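# Place the full drink can upright in the bowl

## Task

Set the full drink can upright inside the bowl so that it stays there on its own, without the hand holding it, then open the hand and withdraw it from the can.

## Robot and tools

Robot: one six-joint arm with a right-handed five-finger hand. Its joints, from base to hand, are shoulder pan, shoulder lift, elbow, wrist 1, wrist 2 and wrist 3. Cameras are cam_high, cam_low and cam_wrist, each giving 896x504 images. Loose objects can occasionally be nudged by an outside push.

Scene frame: the origin is on the table top directly under the arm base. +z is up, and +y is to the left when facing along +x. Positions are in metres and orientation is a quaternion in w,x,y,z order. Velocities are in m/s and rad/s.

Hand point: a spot fixed to the palm, 0.05 m in front of it, where the index pad meets the thumb tip in a pinch. Its own axes are: +z along the straightened fingers, +y out of the palm, and +x across the palm toward the little finger. Straight fingers extend 0.06 to 0.07 m past it along +z. Across the palm the hand spans 0.08 m on the little-finger side. On the thumb side it spans 0.02 m with the thumb turned in front, and up to 0.09 m otherwise. A wrist bracket on the little-finger side reaches 0.11 m across and 0.03 m beyond the point along +y, and it can collide with things.

Row format (used by execute_actions and move): 14 numbers, each in [-1, 1], ordered dx, dy, dz, rx, ry, rz, little, ring, middle, index, thumb_bend, thumb_turn, force_limit, speed. The first six are an offset, not a pose. They are measured in the hand point's own axes from the hand point pose printed in the most recent result that includes it. If no result in this scene has shown it yet, or for the second and later calls within one reply, they are measured from where the robot is when the action begins. A value of 1.0 equals 0.6 m of translation or 180 degrees of rotation. rx, ry, rz form a single rotation vector. All-zero offsets are not a pause: they pull the hand back to that reference pose. The six hand values are absolute targets. For each finger, +1 is straight and -1 is curled into the palm. For thumb_bend, +1 is straight and -1 fully bent. For thumb_turn, +1 is beside the palm and -1 is opposite the fingers. A pinch is roughly index -0.22, thumb_bend -0.75, thumb_turn -0.57. force_limit sets the fingertip load at which a closing motor stops: about 0 N at -1, rising linearly to 10 N at +1 (15 N for the two thumb motors). It does not limit opening. speed runs from nearly zero at -1 to full at +1; at full speed a whole finger stroke takes 0.6 s.

execute_actions: argument actions is a list holding zero or one item; optional pictures is true or false. An empty list only reports the state. An action is {"rows": [...], "steps": n}, with 1 to 15 rows and n at most 15 (default 15). Each step lasts 1/30 s, and each row is applied for one step. If there are fewer rows than steps, the last row repeats. Every row uses the same reference pose; offsets do not accumulate from row to row. A wait is {"steps": n} with n up to 300, counted from the previous result. A refused call moves nothing.

move: argument target is one 14-number row, with the same offset convention. The hand point follows a straight path toward that target over 0.5 to 10 s and stops at 10 s even if short. speed is in m/s, from 0.002 to 0.5 (default 0.25), and turning is capped at twice that value in rad/s. The path does not avoid obstacles, and the real hand can lag, drift or overshoot the speed, more so near full reach. stop_force is optional, in N, from 9 to 40, and is not accepted in the first 0.2 s of a scene. When the wrist sensor feels that much extra push against the direction of travel for two steps, the hand backs up two steps and holds. Pressure can briefly exceed that value before easing. Use it with a very slow speed so the target can lie beyond the contact. Do not rely on it during rotating moves. Omit it when pulling away from something you are pressing on. The result adds a move: line giving the ending (done, off_target, moving, held, fault, or contact when stop_force triggered) and the limits applied (paced = pose clipped, held = some steps blocked), plus the remaining distance to target.

wait: seconds from 0 to 10; nothing new is sent. zoom_image: camera name and region [x0, y0, x1, y1] in image pixels, at most 504x504, counted from the top-left corner. show_instructions shows the reference image(s). finished_scene takes the scene number and cannot be undone.

Motion: on each step the commanded pose is clipped to within 100 mm and 16 degrees of the measured pose, and the motion trails commands by about 0.17 s. Far targets may need several calls, so read the reported pose afterward. Position takes priority over orientation when both cannot be met.

Grasping: turn the thumb fully in front of the palm before reaching the object. The whole hand can then wrap objects 0.035 to 0.08 m wide, which lie across the palm toward the wrist. A motor moves only when its target changes by at least 0.01. It then runs until it reaches the target or, while closing, hits force_limit, and then locks. For a gentle grip, close at speed -0.9 or slower. Resending the same numbers keeps the grip. To open, send targets more open than hand_measured.

Result lines: pose and velocities; Hand target (where the controller is driving); pose unreachable and HELD (clearance check altered or blocked the command); hand_measured, hand_stopped_by (moving, target, force, stalled, fault), and hand_load_n (positive means the finger is pushed open; readings near 0 after gripping mean the object was lost); hand_force_limit and hand_speed; wrist force and torque in the hand's axes (noisy, offset up to about 4 N, saturating near 50 N); joint torques (noisy and offset); MOTOR HOT at 70 °C. At 85 °C the brakes engage until the motors cool.

Avoid: knocking or placing anything off the table, dropping or slamming the can, and hard pushes. The arm is stiff, so a target even slightly past a firm contact can fault it. An outside force of 150 N, or joint torque at its limit (135 N m for pan, lift and elbow; 25.2 N m for each wrist joint, counting the held can's weight), stops the arm for 10 s.

Each tool is called after "Call:" by a JSON object that holds its "name" and its "arguments", one argument or row to a line.

Reference images:

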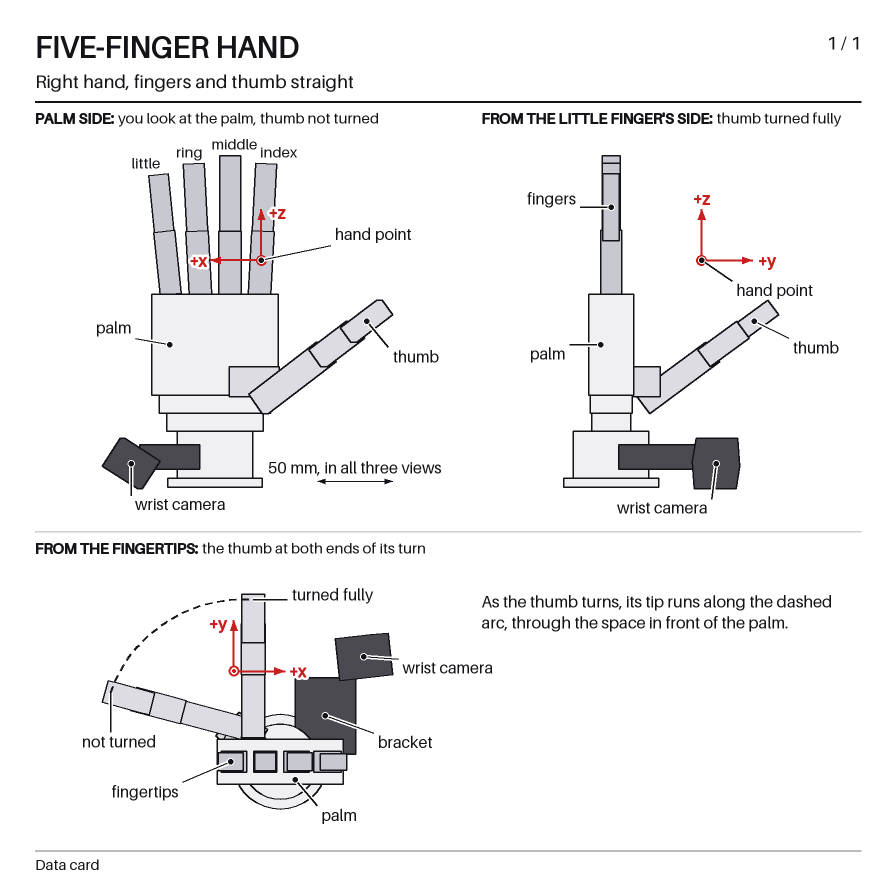

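## Session

Call:
{"name": "execute_actions", "arguments": {
  "actions": []
}}

Scene clock: 0.00 s of 4800.00 s.
end_effector_position=(+0.2449, -0.4252, +0.1925) hand_measured=(+1.000, +1.000, +1.000, +1.000, +1.000, +1.000) hand_load_n=(+0.0, +0.0, +0.0, +0.0, +0.0, +0.0) hand_stopped_by=(target, target, target, target, target, target) hand_force_limit=0.00 hand_speed=-0.80 end_effector_quat_wxyz=(-0.263, -0.263, +0.795, -0.480) end_effector_velocity=(-0.000, +0.000, -0.000) end_effector_angular_velocity=(+0.000, +0.000, +0.000)
Joint positions: [-1.052 -0.933  2.022 -0.104  1.469 -3.127]
Joint velocities: [ 0.    -0.     0.001 -0.001  0.     0.   ]
Joint torques (N m, as the arm reports them, + toward a larger angle): no reading
Wrist force (N, on the end effector, along its own x y z axes, offset not removed): no reading
Wrist torque (N m, same axes, about the end effector's origin, offset not removed): no reading
Hand target: +0.245, -0.425, +0.192; -0.263, -0.263, +0.795, -0.480

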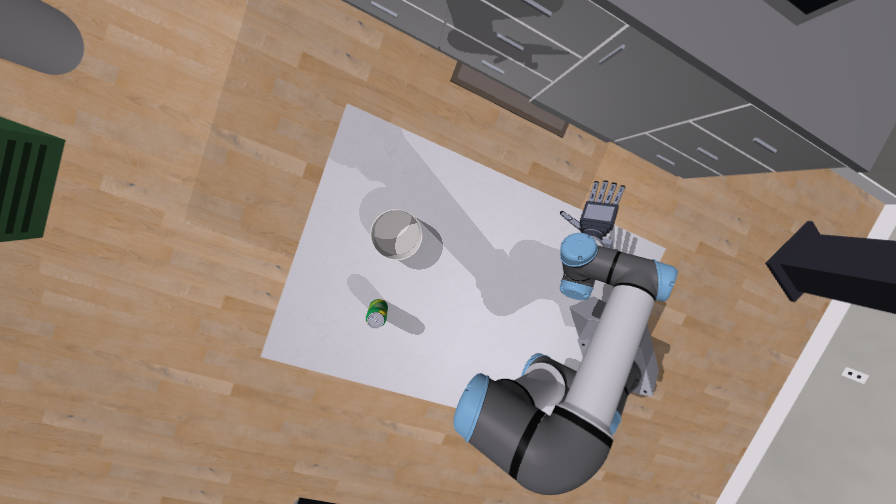

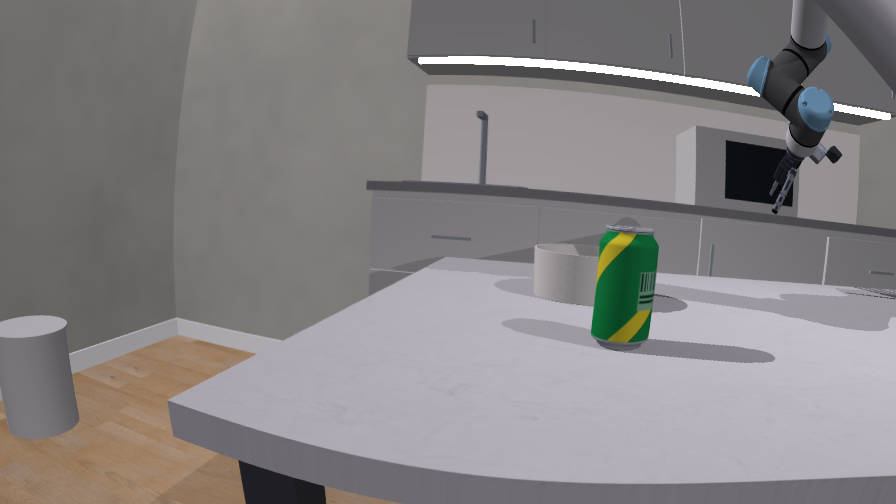

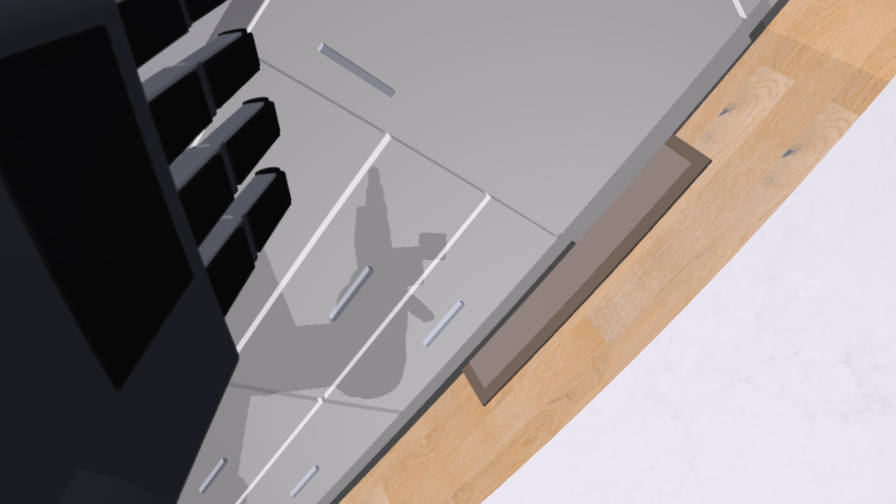

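Call:
{"name": "zoom_image", "arguments": {
  "camera": "cam_high",
  "region": [320, 180, 480, 350]
}}

Call:
{"name": "zoom_image", "arguments": {
  "camera": "cam_high",
  "region": [440, 160, 700, 500]
}}

Call:
{"name": "zoom_image", "arguments": {
  "camera": "cam_low",
  "region": [480, 180, 800, 380]
}}

Region (320, 180, 480, 350) of cam_high's 896x504 image, scaled by 2.965, with more detail than that image has; it fills the left 474 columns of this view, and the rest is white.

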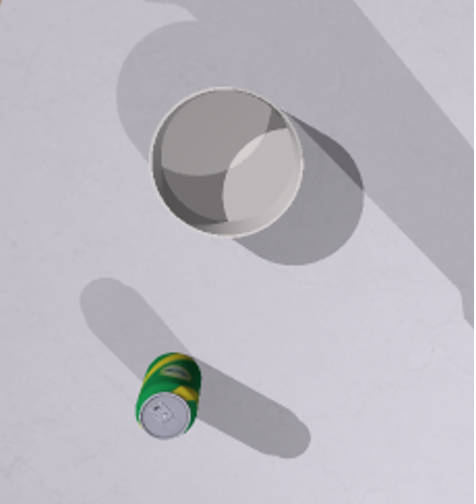

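Region (440, 160, 700, 500) of cam_high's 896x504 image, scaled by 1.482, with more detail than that image has; it fills the left 385 columns of this view, and the rest is white.

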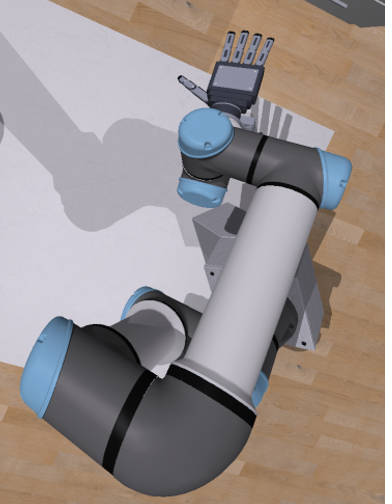

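Region (480, 180, 800, 380) of cam_low's 896x504 image, scaled by 1.575, with more detail than that image has; it fills the top 315 rows of this view, and the rest is white.

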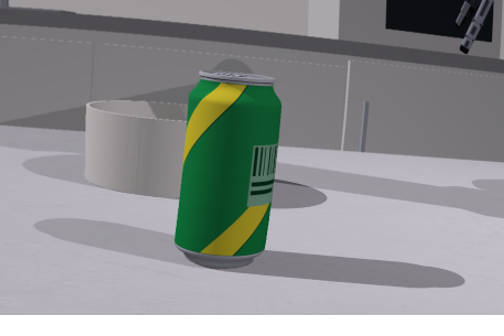

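Call:
{"name": "move", "arguments": {
  "target": [-0.365,-0.170,-0.795,0.142,-0.447,-0.068,1,1,1,1,1,-1,0,0],
  "speed": 0.2
}}

Scene clock: 114.87 s of 4800.00 s.
end_effector_position=(+0.5496, -0.0006, +0.3021) hand_measured=(+1.000, +1.000, +1.000, +1.000, +1.000, -1.000) hand_load_n=(+0.0, +0.0, +0.0, +0.0, +0.0, +0.0) hand_stopped_by=(target, target, target, target, target, target) hand_force_limit=0.00 hand_speed=0.00 end_effector_quat_wxyz=(-0.284, +0.647, -0.647, +0.287) end_effector_velocity=(+0.002, +0.001, +0.000) end_effector_angular_velocity=(+0.008, +0.002, +0.012)
Joint positions: [-1.167 -1.666  2.021  0.259 -0.011 -3.185]
Joint velocities: [ 0.007  0.035 -0.017  0.087 -0.008 -0.108]
Joint torques (N m, as the arm reports them, + toward a larger angle): [ -8.12  16.97 -26.48   2.11  -2.69  -1.55]
Wrist force (N, on the end effector, along its own x y z axes, offset not removed): [2.8 0.0 -0.7]
Wrist torque (N m, same axes, about the end effector's origin, offset not removed): [-0.04 -0.56 0.19]
Hand target: +0.550, -0.000, +0.302; -0.284, +0.647, -0.647, +0.286
Off the commanded pose: 0.002 m, 6 deg.
After step 160, 105.20 s passed at rest.
move: off_target

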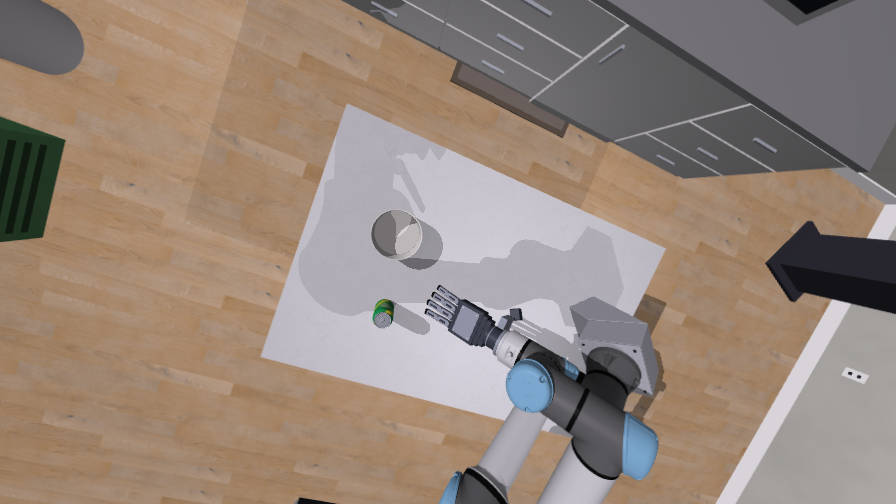

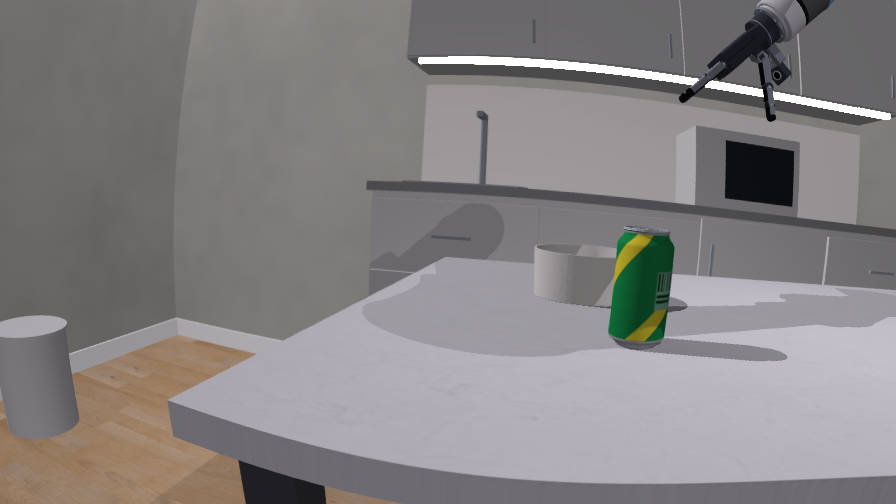

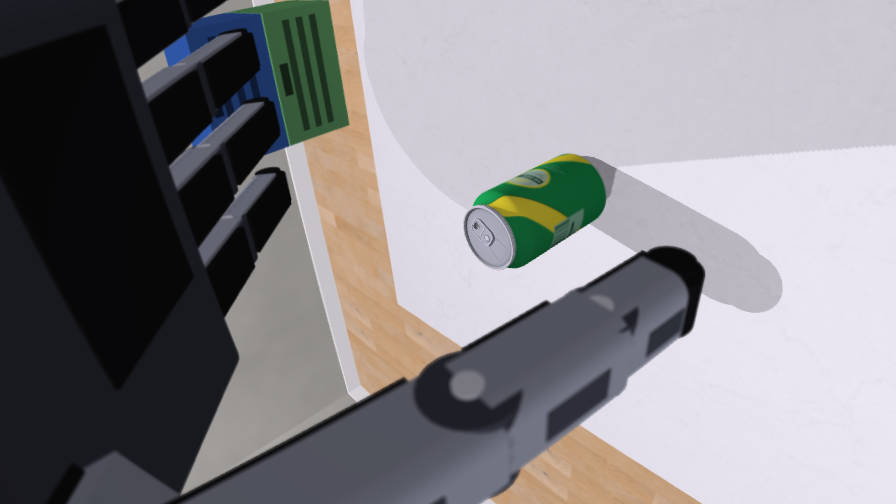

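Call:
{"name": "move", "arguments": {
  "target": [-0.235,-0.057,0.308,0.0345,0.085,0.071,1,1,1,1,1,-1,0,0],
  "speed": 0.12
}}

Scene clock: 237.40 s of 4800.00 s.
end_effector_position=(+0.7099, +0.1399, +0.2034) hand_measured=(+1.000, +1.000, +1.000, +1.000, +1.000, -1.000) hand_load_n=(+0.0, +0.0, +0.0, +0.0, +0.0, +0.0) hand_stopped_by=(target, target, target, target, target, target) hand_force_limit=0.00 hand_speed=0.00 end_effector_quat_wxyz=(+0.261, -0.511, +0.730, -0.371) end_effector_velocity=(+0.002, +0.002, -0.002) end_effector_angular_velocity=(-0.000, -0.000, -0.004)
Joint positions: [-0.341 -1.773  1.766  0.091  1.092 -2.395]
Joint velocities: [ 0.01   0.005 -0.008  0.005  0.013  0.002]
Joint torques (N m, as the arm reports them, + toward a larger angle): [  2.04  -5.78 -24.62   1.85   3.5    1.33]
Wrist force (N, on the end effector, along its own x y z axes, offset not removed): [0.5 -0.6 -0.2]
Wrist torque (N m, same axes, about the end effector's origin, offset not removed): [-0.23 -0.19 0.04]
Hand target: +0.710, +0.140, +0.203; +0.261, -0.510, +0.730, -0.372
Off the commanded pose: 0.001 m, 0 deg.
After step 90, 117.00 s passed at rest.
move: done

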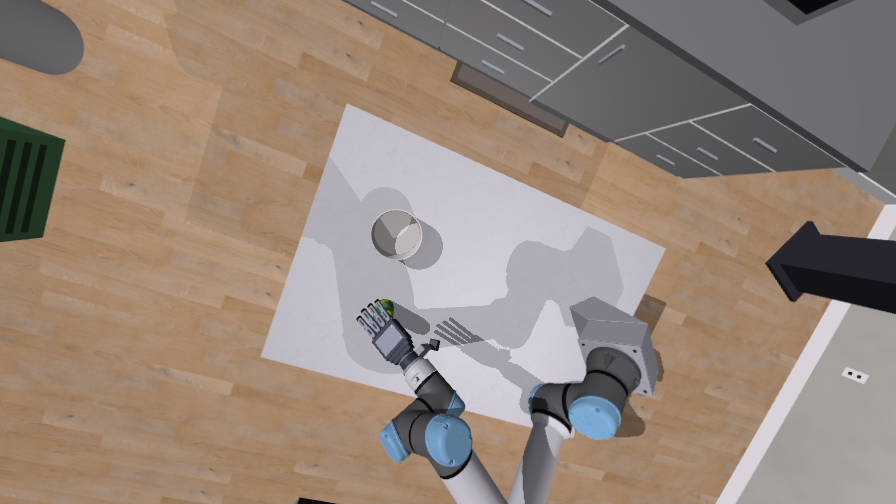

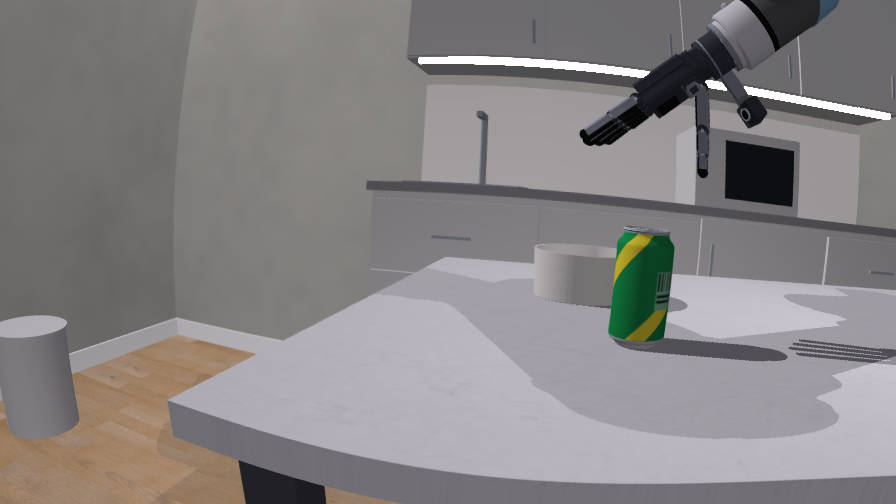

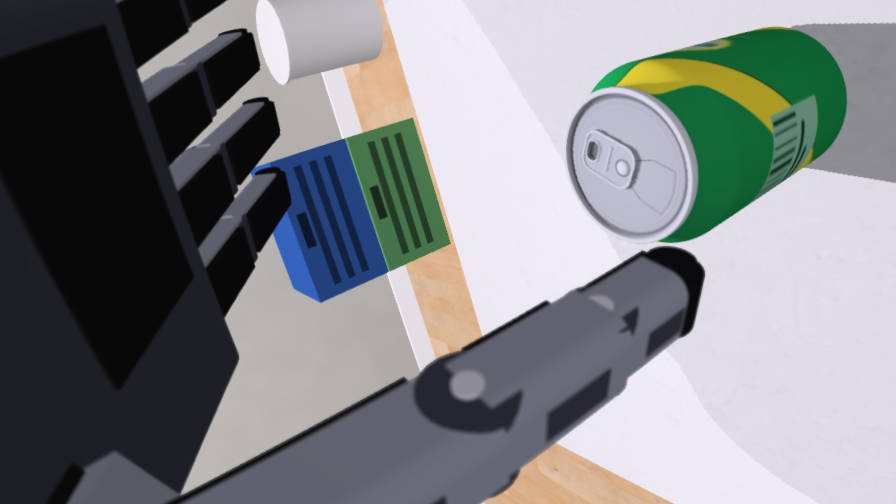

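Call:
{"name": "move", "arguments": {
  "target": [0,0.099,0.072,0,0,0,1,1,1,1,1,-1,0,0],
  "speed": 0.06
}}

Scene clock: 268.73 s of 4800.00 s.
end_effector_position=(+0.7099, +0.1402, +0.1303) hand_measured=(+1.000, +1.000, +1.000, +1.000, +1.000, -1.000) hand_load_n=(+0.0, +0.0, +0.0, +0.0, +0.0, +0.0) hand_stopped_by=(target, target, target, target, target, target) hand_force_limit=0.00 hand_speed=0.00 end_effector_quat_wxyz=(+0.261, -0.511, +0.730, -0.371) end_effector_velocity=(-0.000, -0.000, -0.003) end_effector_angular_velocity=(-0.001, +0.000, -0.001)
Joint positions: [-0.173 -1.664  1.79  -0.047  1.261 -2.379]
Joint velocities: [ 0.005  0.004  0.    -0.004  0.006  0.   ]
Joint torques (N m, as the arm reports them, + toward a larger angle): [ -0.16 -13.56  -1.11  -2.21   3.42   1.26]
Wrist force (N, on the end effector, along its own x y z axes, offset not removed): [0.6 -2.2 -0.8]
Wrist torque (N m, same axes, about the end effector's origin, offset not removed): [-0.41 -0.11 0.01]
Hand target: +0.710, +0.140, +0.130; +0.261, -0.511, +0.730, -0.371
Off the commanded pose: 0.000 m, 0 deg.
After step 90, 26.67 s passed at rest.
move: done

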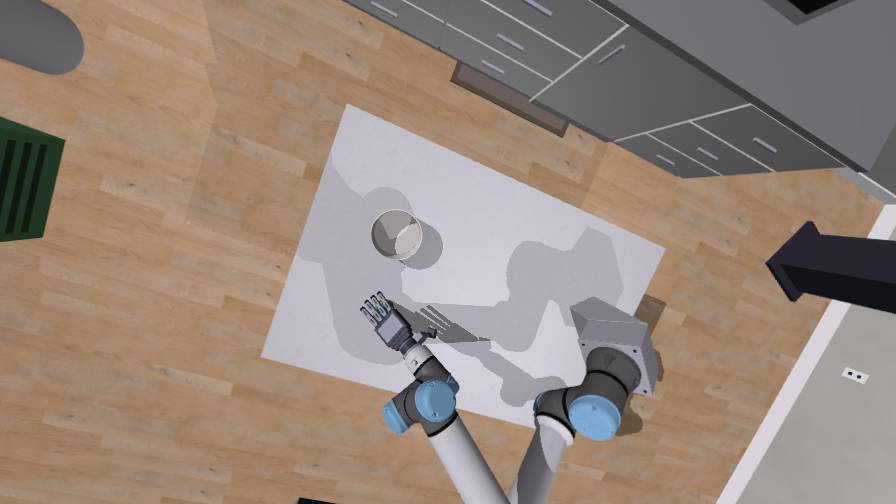

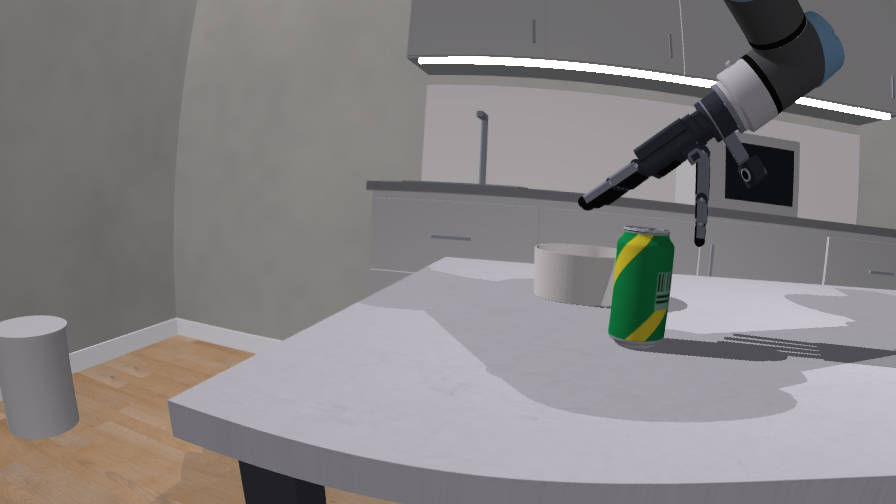

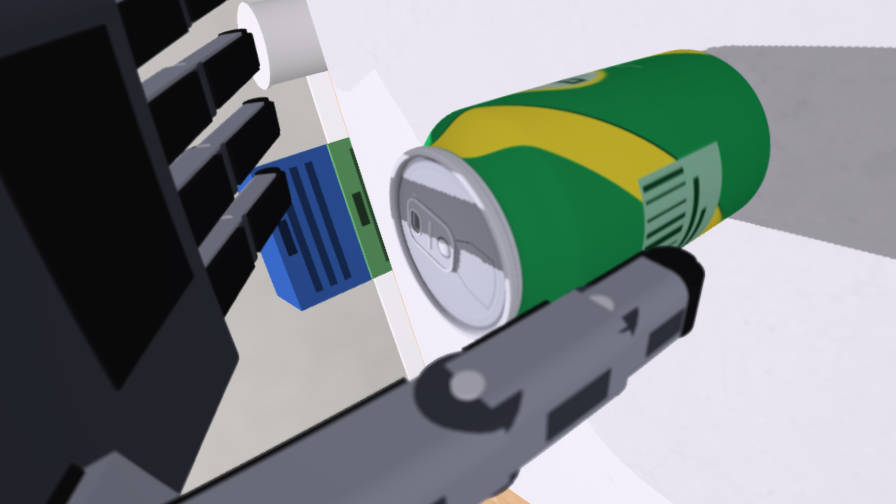

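Call:
{"name": "zoom_image", "arguments": {
  "camera": "cam_high",
  "region": [340, 270, 460, 370]
}}

Region (340, 270, 460, 370) of cam_high's 896x504 image, scaled by 4.200, with more detail than that image has.

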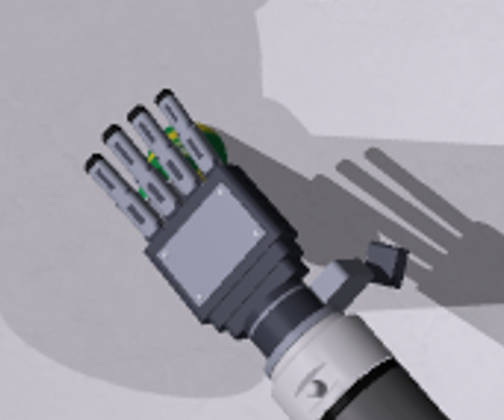

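Call:
{"name": "move", "arguments": {
  "target": [-0.007,0.0287,0.0457,0,0,0,1,1,1,1,1,-1,0,0],
  "speed": 0.03
}}

Call:
{"name": "zoom_image", "arguments": {
  "camera": "cam_low",
  "region": [540, 140, 800, 360]
}}

Scene clock: 295.30 s of 4800.00 s.
end_effector_position=(+0.7225, +0.1402, +0.1005) hand_measured=(+1.000, +1.000, +1.000, +1.000, +1.000, -1.000) hand_load_n=(+0.0, +0.0, +0.0, +0.0, +0.0, +0.0) hand_stopped_by=(target, target, target, target, target, target) hand_force_limit=0.00 hand_speed=0.00 end_effector_quat_wxyz=(+0.261, -0.511, +0.730, -0.371) end_effector_velocity=(+0.000, -0.000, -0.003) end_effector_angular_velocity=(+0.001, +0.002, -0.001)
Joint positions: [-0.111 -1.591  1.75  -0.082  1.322 -2.374]
Joint velocities: [ 0.005  0.006 -0.002 -0.002  0.004  0.   ]
Joint torques (N m, as the arm reports them, + toward a larger angle): [  0.8  -16.23 -24.06  -2.11   3.53   1.3 ]
Wrist force (N, on the end effector, along its own x y z axes, offset not removed): [1.0 0.1 -0.4]
Wrist torque (N m, same axes, about the end effector's origin, offset not removed): [-0.07 -0.26 0.11]
Hand target: +0.723, +0.140, +0.100; +0.261, -0.511, +0.730, -0.371
Off the commanded pose: 0.000 m, 0 deg.
After step 90, 22.13 s passed at rest.
move: done

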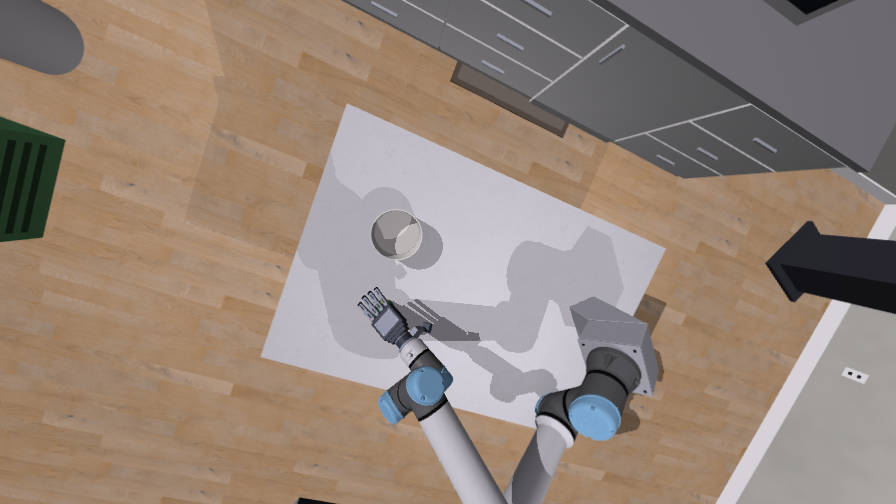

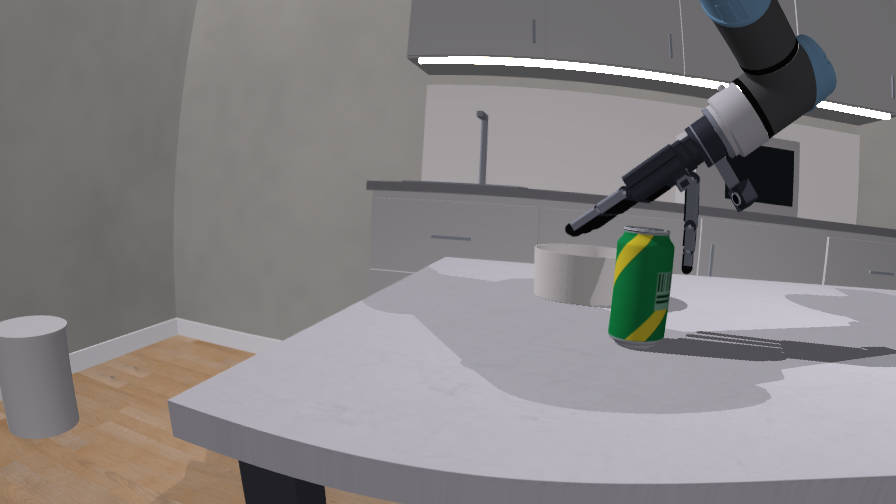

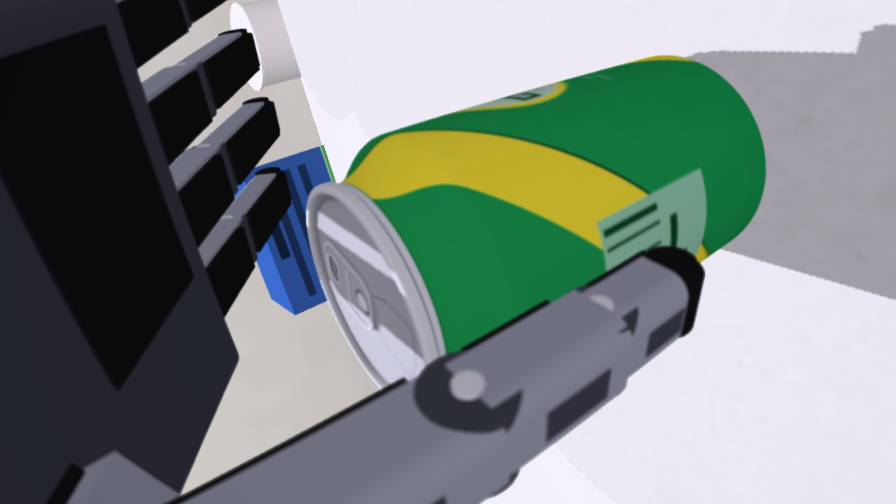

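Region (540, 140, 800, 360) of cam_low's 896x504 image, scaled by 1.938, with more detail than that image has; it fills the top 426 rows of this view, and the rest is white.

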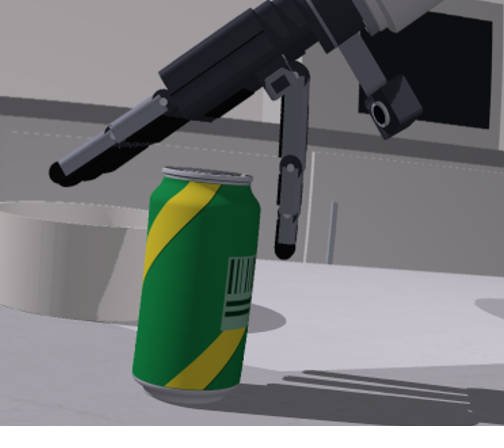

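Call:
{"name": "move", "arguments": {
  "target": [0,-0.0015,0.0135,0,0,0,1,0.4,0.4,0.4,1,-1,-0.8,-0.8],
  "speed": 0.02
}}

Call:
{"name": "zoom_image", "arguments": {
  "camera": "cam_low",
  "region": [540, 140, 800, 360]
}}

Scene clock: 310.93 s of 4800.00 s.
end_effector_position=(+0.7292, +0.1378, +0.0964) hand_measured=(+1.000, +0.400, +0.400, +0.400, +1.000, -1.000) hand_load_n=(+0.0, +0.0, +0.0, +0.0, +0.0, +0.0) hand_stopped_by=(target, target, target, target, target, target) hand_force_limit=-0.80 hand_speed=-0.80 end_effector_quat_wxyz=(+0.261, -0.511, +0.730, -0.371) end_effector_velocity=(+0.001, +0.000, +0.000) end_effector_angular_velocity=(+0.000, -0.001, +0.001)
Joint positions: [-0.108 -1.571  1.73  -0.082  1.325 -2.374]
Joint velocities: [ 0.     0.    -0.001 -0.     0.     0.   ]
Joint torques (N m, as the arm reports them, + toward a larger angle): [ -0.33 -17.63 -23.54   2.15   3.44   1.23]
Wrist force (N, on the end effector, along its own x y z axes, offset not removed): [0.7 0.4 -1.2]
Wrist torque (N m, same axes, about the end effector's origin, offset not removed): [0.07 -0.11 0.14]
Hand target: +0.729, +0.138, +0.096; +0.261, -0.511, +0.730, -0.371
Off the commanded pose: 0.000 m, 0 deg.
After step 90, 10.57 s passed at rest.
move: done

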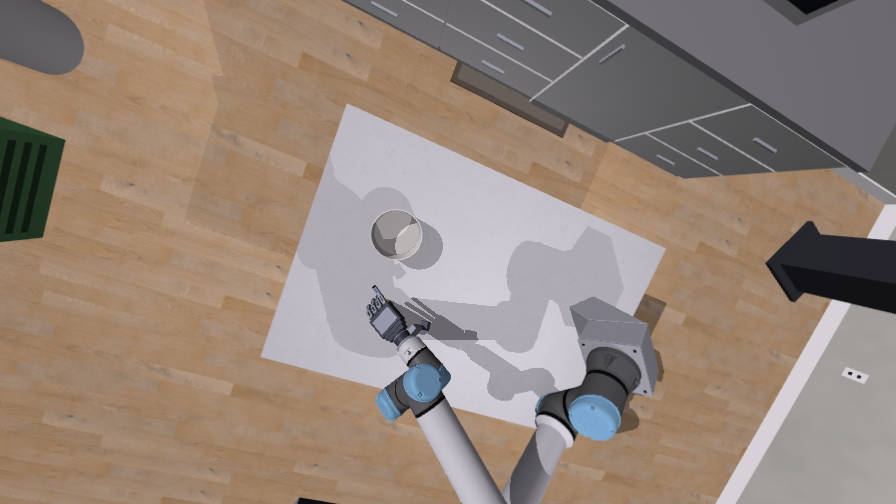

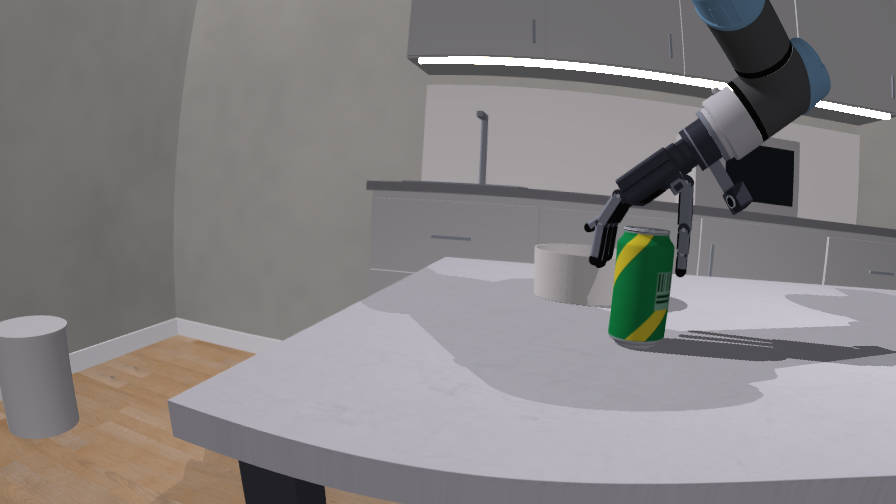

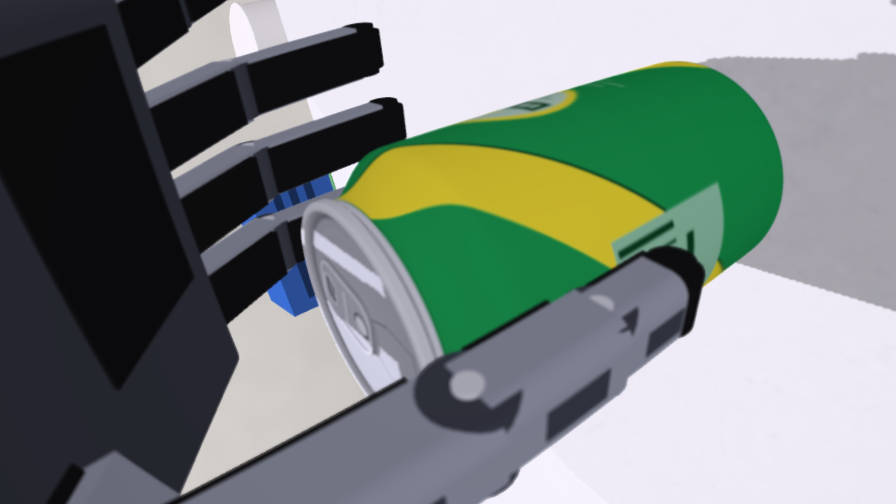

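Region (540, 140, 800, 360) of cam_low's 896x504 image, scaled by 1.938, with more detail than that image has; it fills the top 426 rows of this view, and the rest is white.

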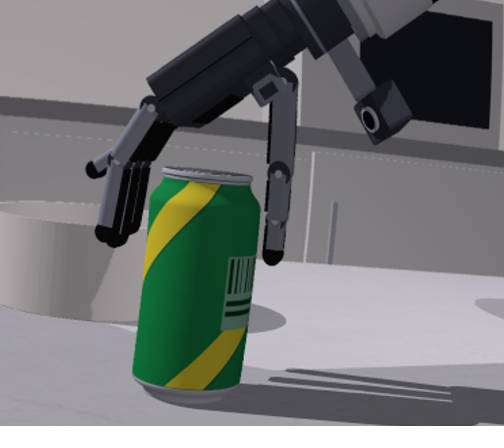

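Call:
{"name": "move", "arguments": {
  "target": [0,0.0108,0.0079,0,0,0,1,0.4,0.4,0.4,1,-1,-0.8,-0.8],
  "speed": 0.02
}}

Call:
{"name": "move", "arguments": {
  "target": [0,0,0,0,0,0,1,0.4,-0.3,-0.3,0.7,-1,-0.85,-0.92],
  "speed": 0.02
}}

Call:
{"name": "zoom_image", "arguments": {
  "camera": "cam_low",
  "region": [540, 140, 800, 360]
}}

Scene clock: 320.97 s of 4800.00 s.
end_effector_position=(+0.7292, +0.1378, +0.0887) hand_measured=(+1.000, +0.400, +0.400, +0.400, +1.000, -1.000) hand_load_n=(+0.0, +0.0, +0.0, +0.0, +0.0, +0.0) hand_stopped_by=(target, target, target, target, target, target) hand_force_limit=-0.80 hand_speed=-0.80 end_effector_quat_wxyz=(+0.261, -0.511, +0.730, -0.371) end_effector_velocity=(+0.001, +0.001, -0.003) end_effector_angular_velocity=(+0.000, -0.001, +0.002)
Joint positions: [-0.094 -1.558  1.729 -0.094  1.339 -2.373]
Joint velocities: [ 0.006  0.005 -0.002 -0.004  0.005  0.   ]
Joint torques (N m, as the arm reports them, + toward a larger angle): [ -0.27 -17.31 -24.14  -2.2    3.39   1.31]
Wrist force (N, on the end effector, along its own x y z axes, offset not removed): [1.3 -0.5 0.0]
Wrist torque (N m, same axes, about the end effector's origin, offset not removed): [-0.25 -0.32 0.04]
Hand target: +0.729, +0.138, +0.088; +0.261, -0.511, +0.730, -0.371
Off the commanded pose: 0.000 m, 0 deg.
After step 90, 6.30 s passed at rest.
move: done

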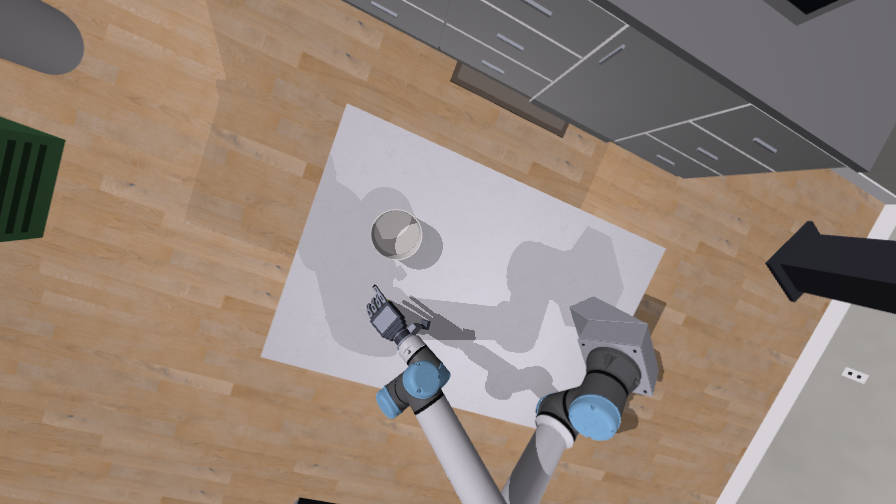

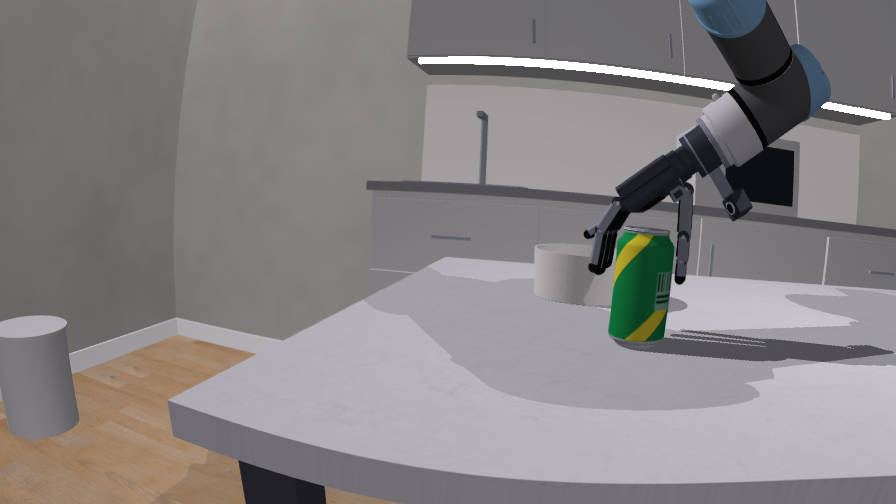

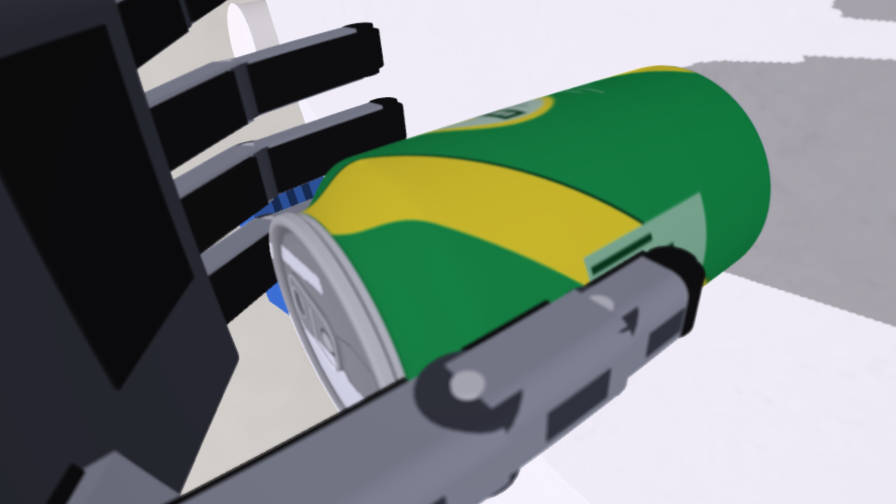

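Scene clock: 323.20 s of 4800.00 s.
end_effector_position=(+0.7292, +0.1378, +0.0887) hand_measured=(+1.000, +0.400, +0.134, +0.156, +0.848, -1.000) hand_load_n=(+0.0, +0.0, +1.0, +1.0, +1.5, +0.0) hand_stopped_by=(target, target, force, force, force, target) hand_force_limit=-0.85 hand_speed=-0.92 end_effector_quat_wxyz=(+0.261, -0.511, +0.730, -0.371) end_effector_velocity=(+0.000, +0.000, +0.000) end_effector_angular_velocity=(-0.001, -0.001, +0.002)
Joint positions: [-0.094 -1.558  1.729 -0.094  1.339 -2.373]
Joint velocities: [ 0.    -0.    -0.    -0.001  0.    -0.001]
Joint torques (N m, as the arm reports them, + toward a larger angle): [-22.26 -39.57 -16.     1.38  -1.27  -0.2 ]
Wrist force (N, on the end effector, along its own x y z axes, offset not removed): [1.7 -0.2 1.2]
Wrist torque (N m, same axes, about the end effector's origin, offset not removed): [-0.15 -0.36 0.10]
Hand target: +0.729, +0.138, +0.089; +0.261, -0.511, +0.730, -0.371
Off the commanded pose: 0.000 m, 0 deg.
move: done

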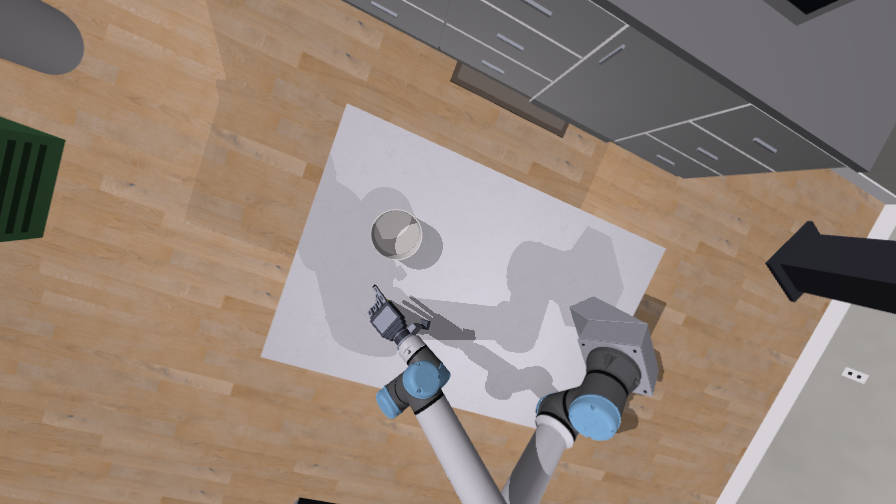

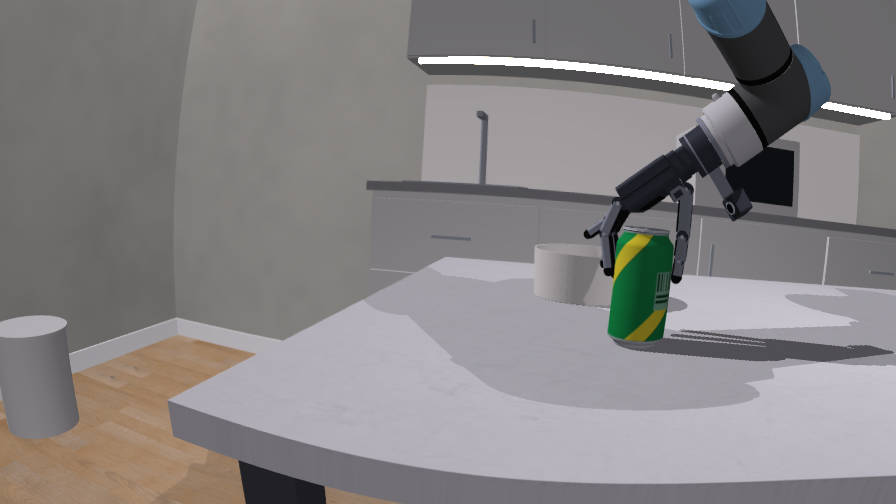

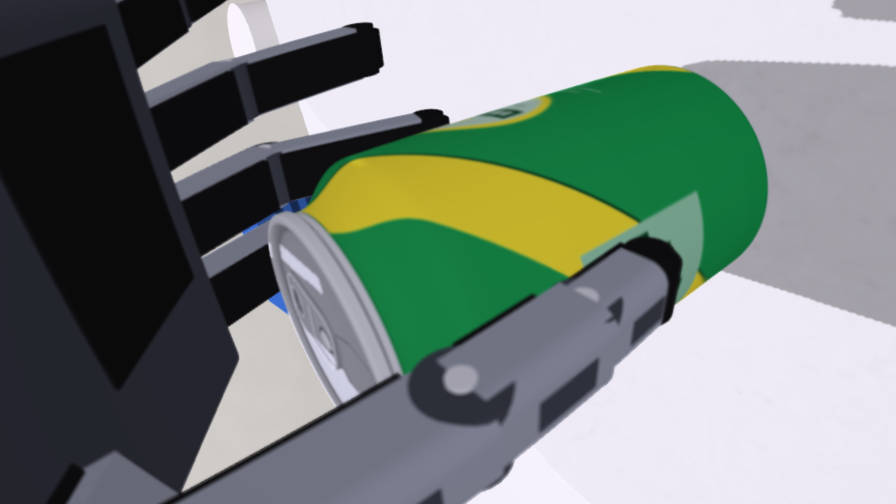

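Region (540, 140, 800, 360) of cam_low's 896x504 image, scaled by 1.938, with more detail than that image has; it fills the top 426 rows of this view, and the rest is white.

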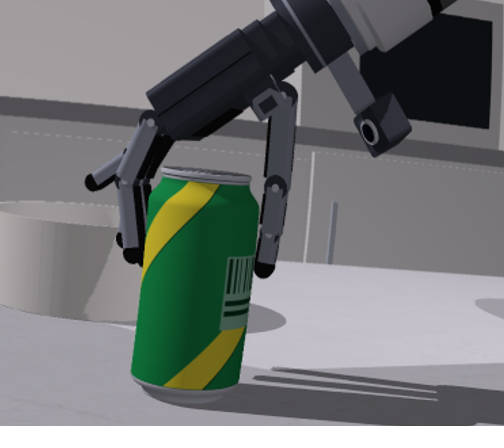

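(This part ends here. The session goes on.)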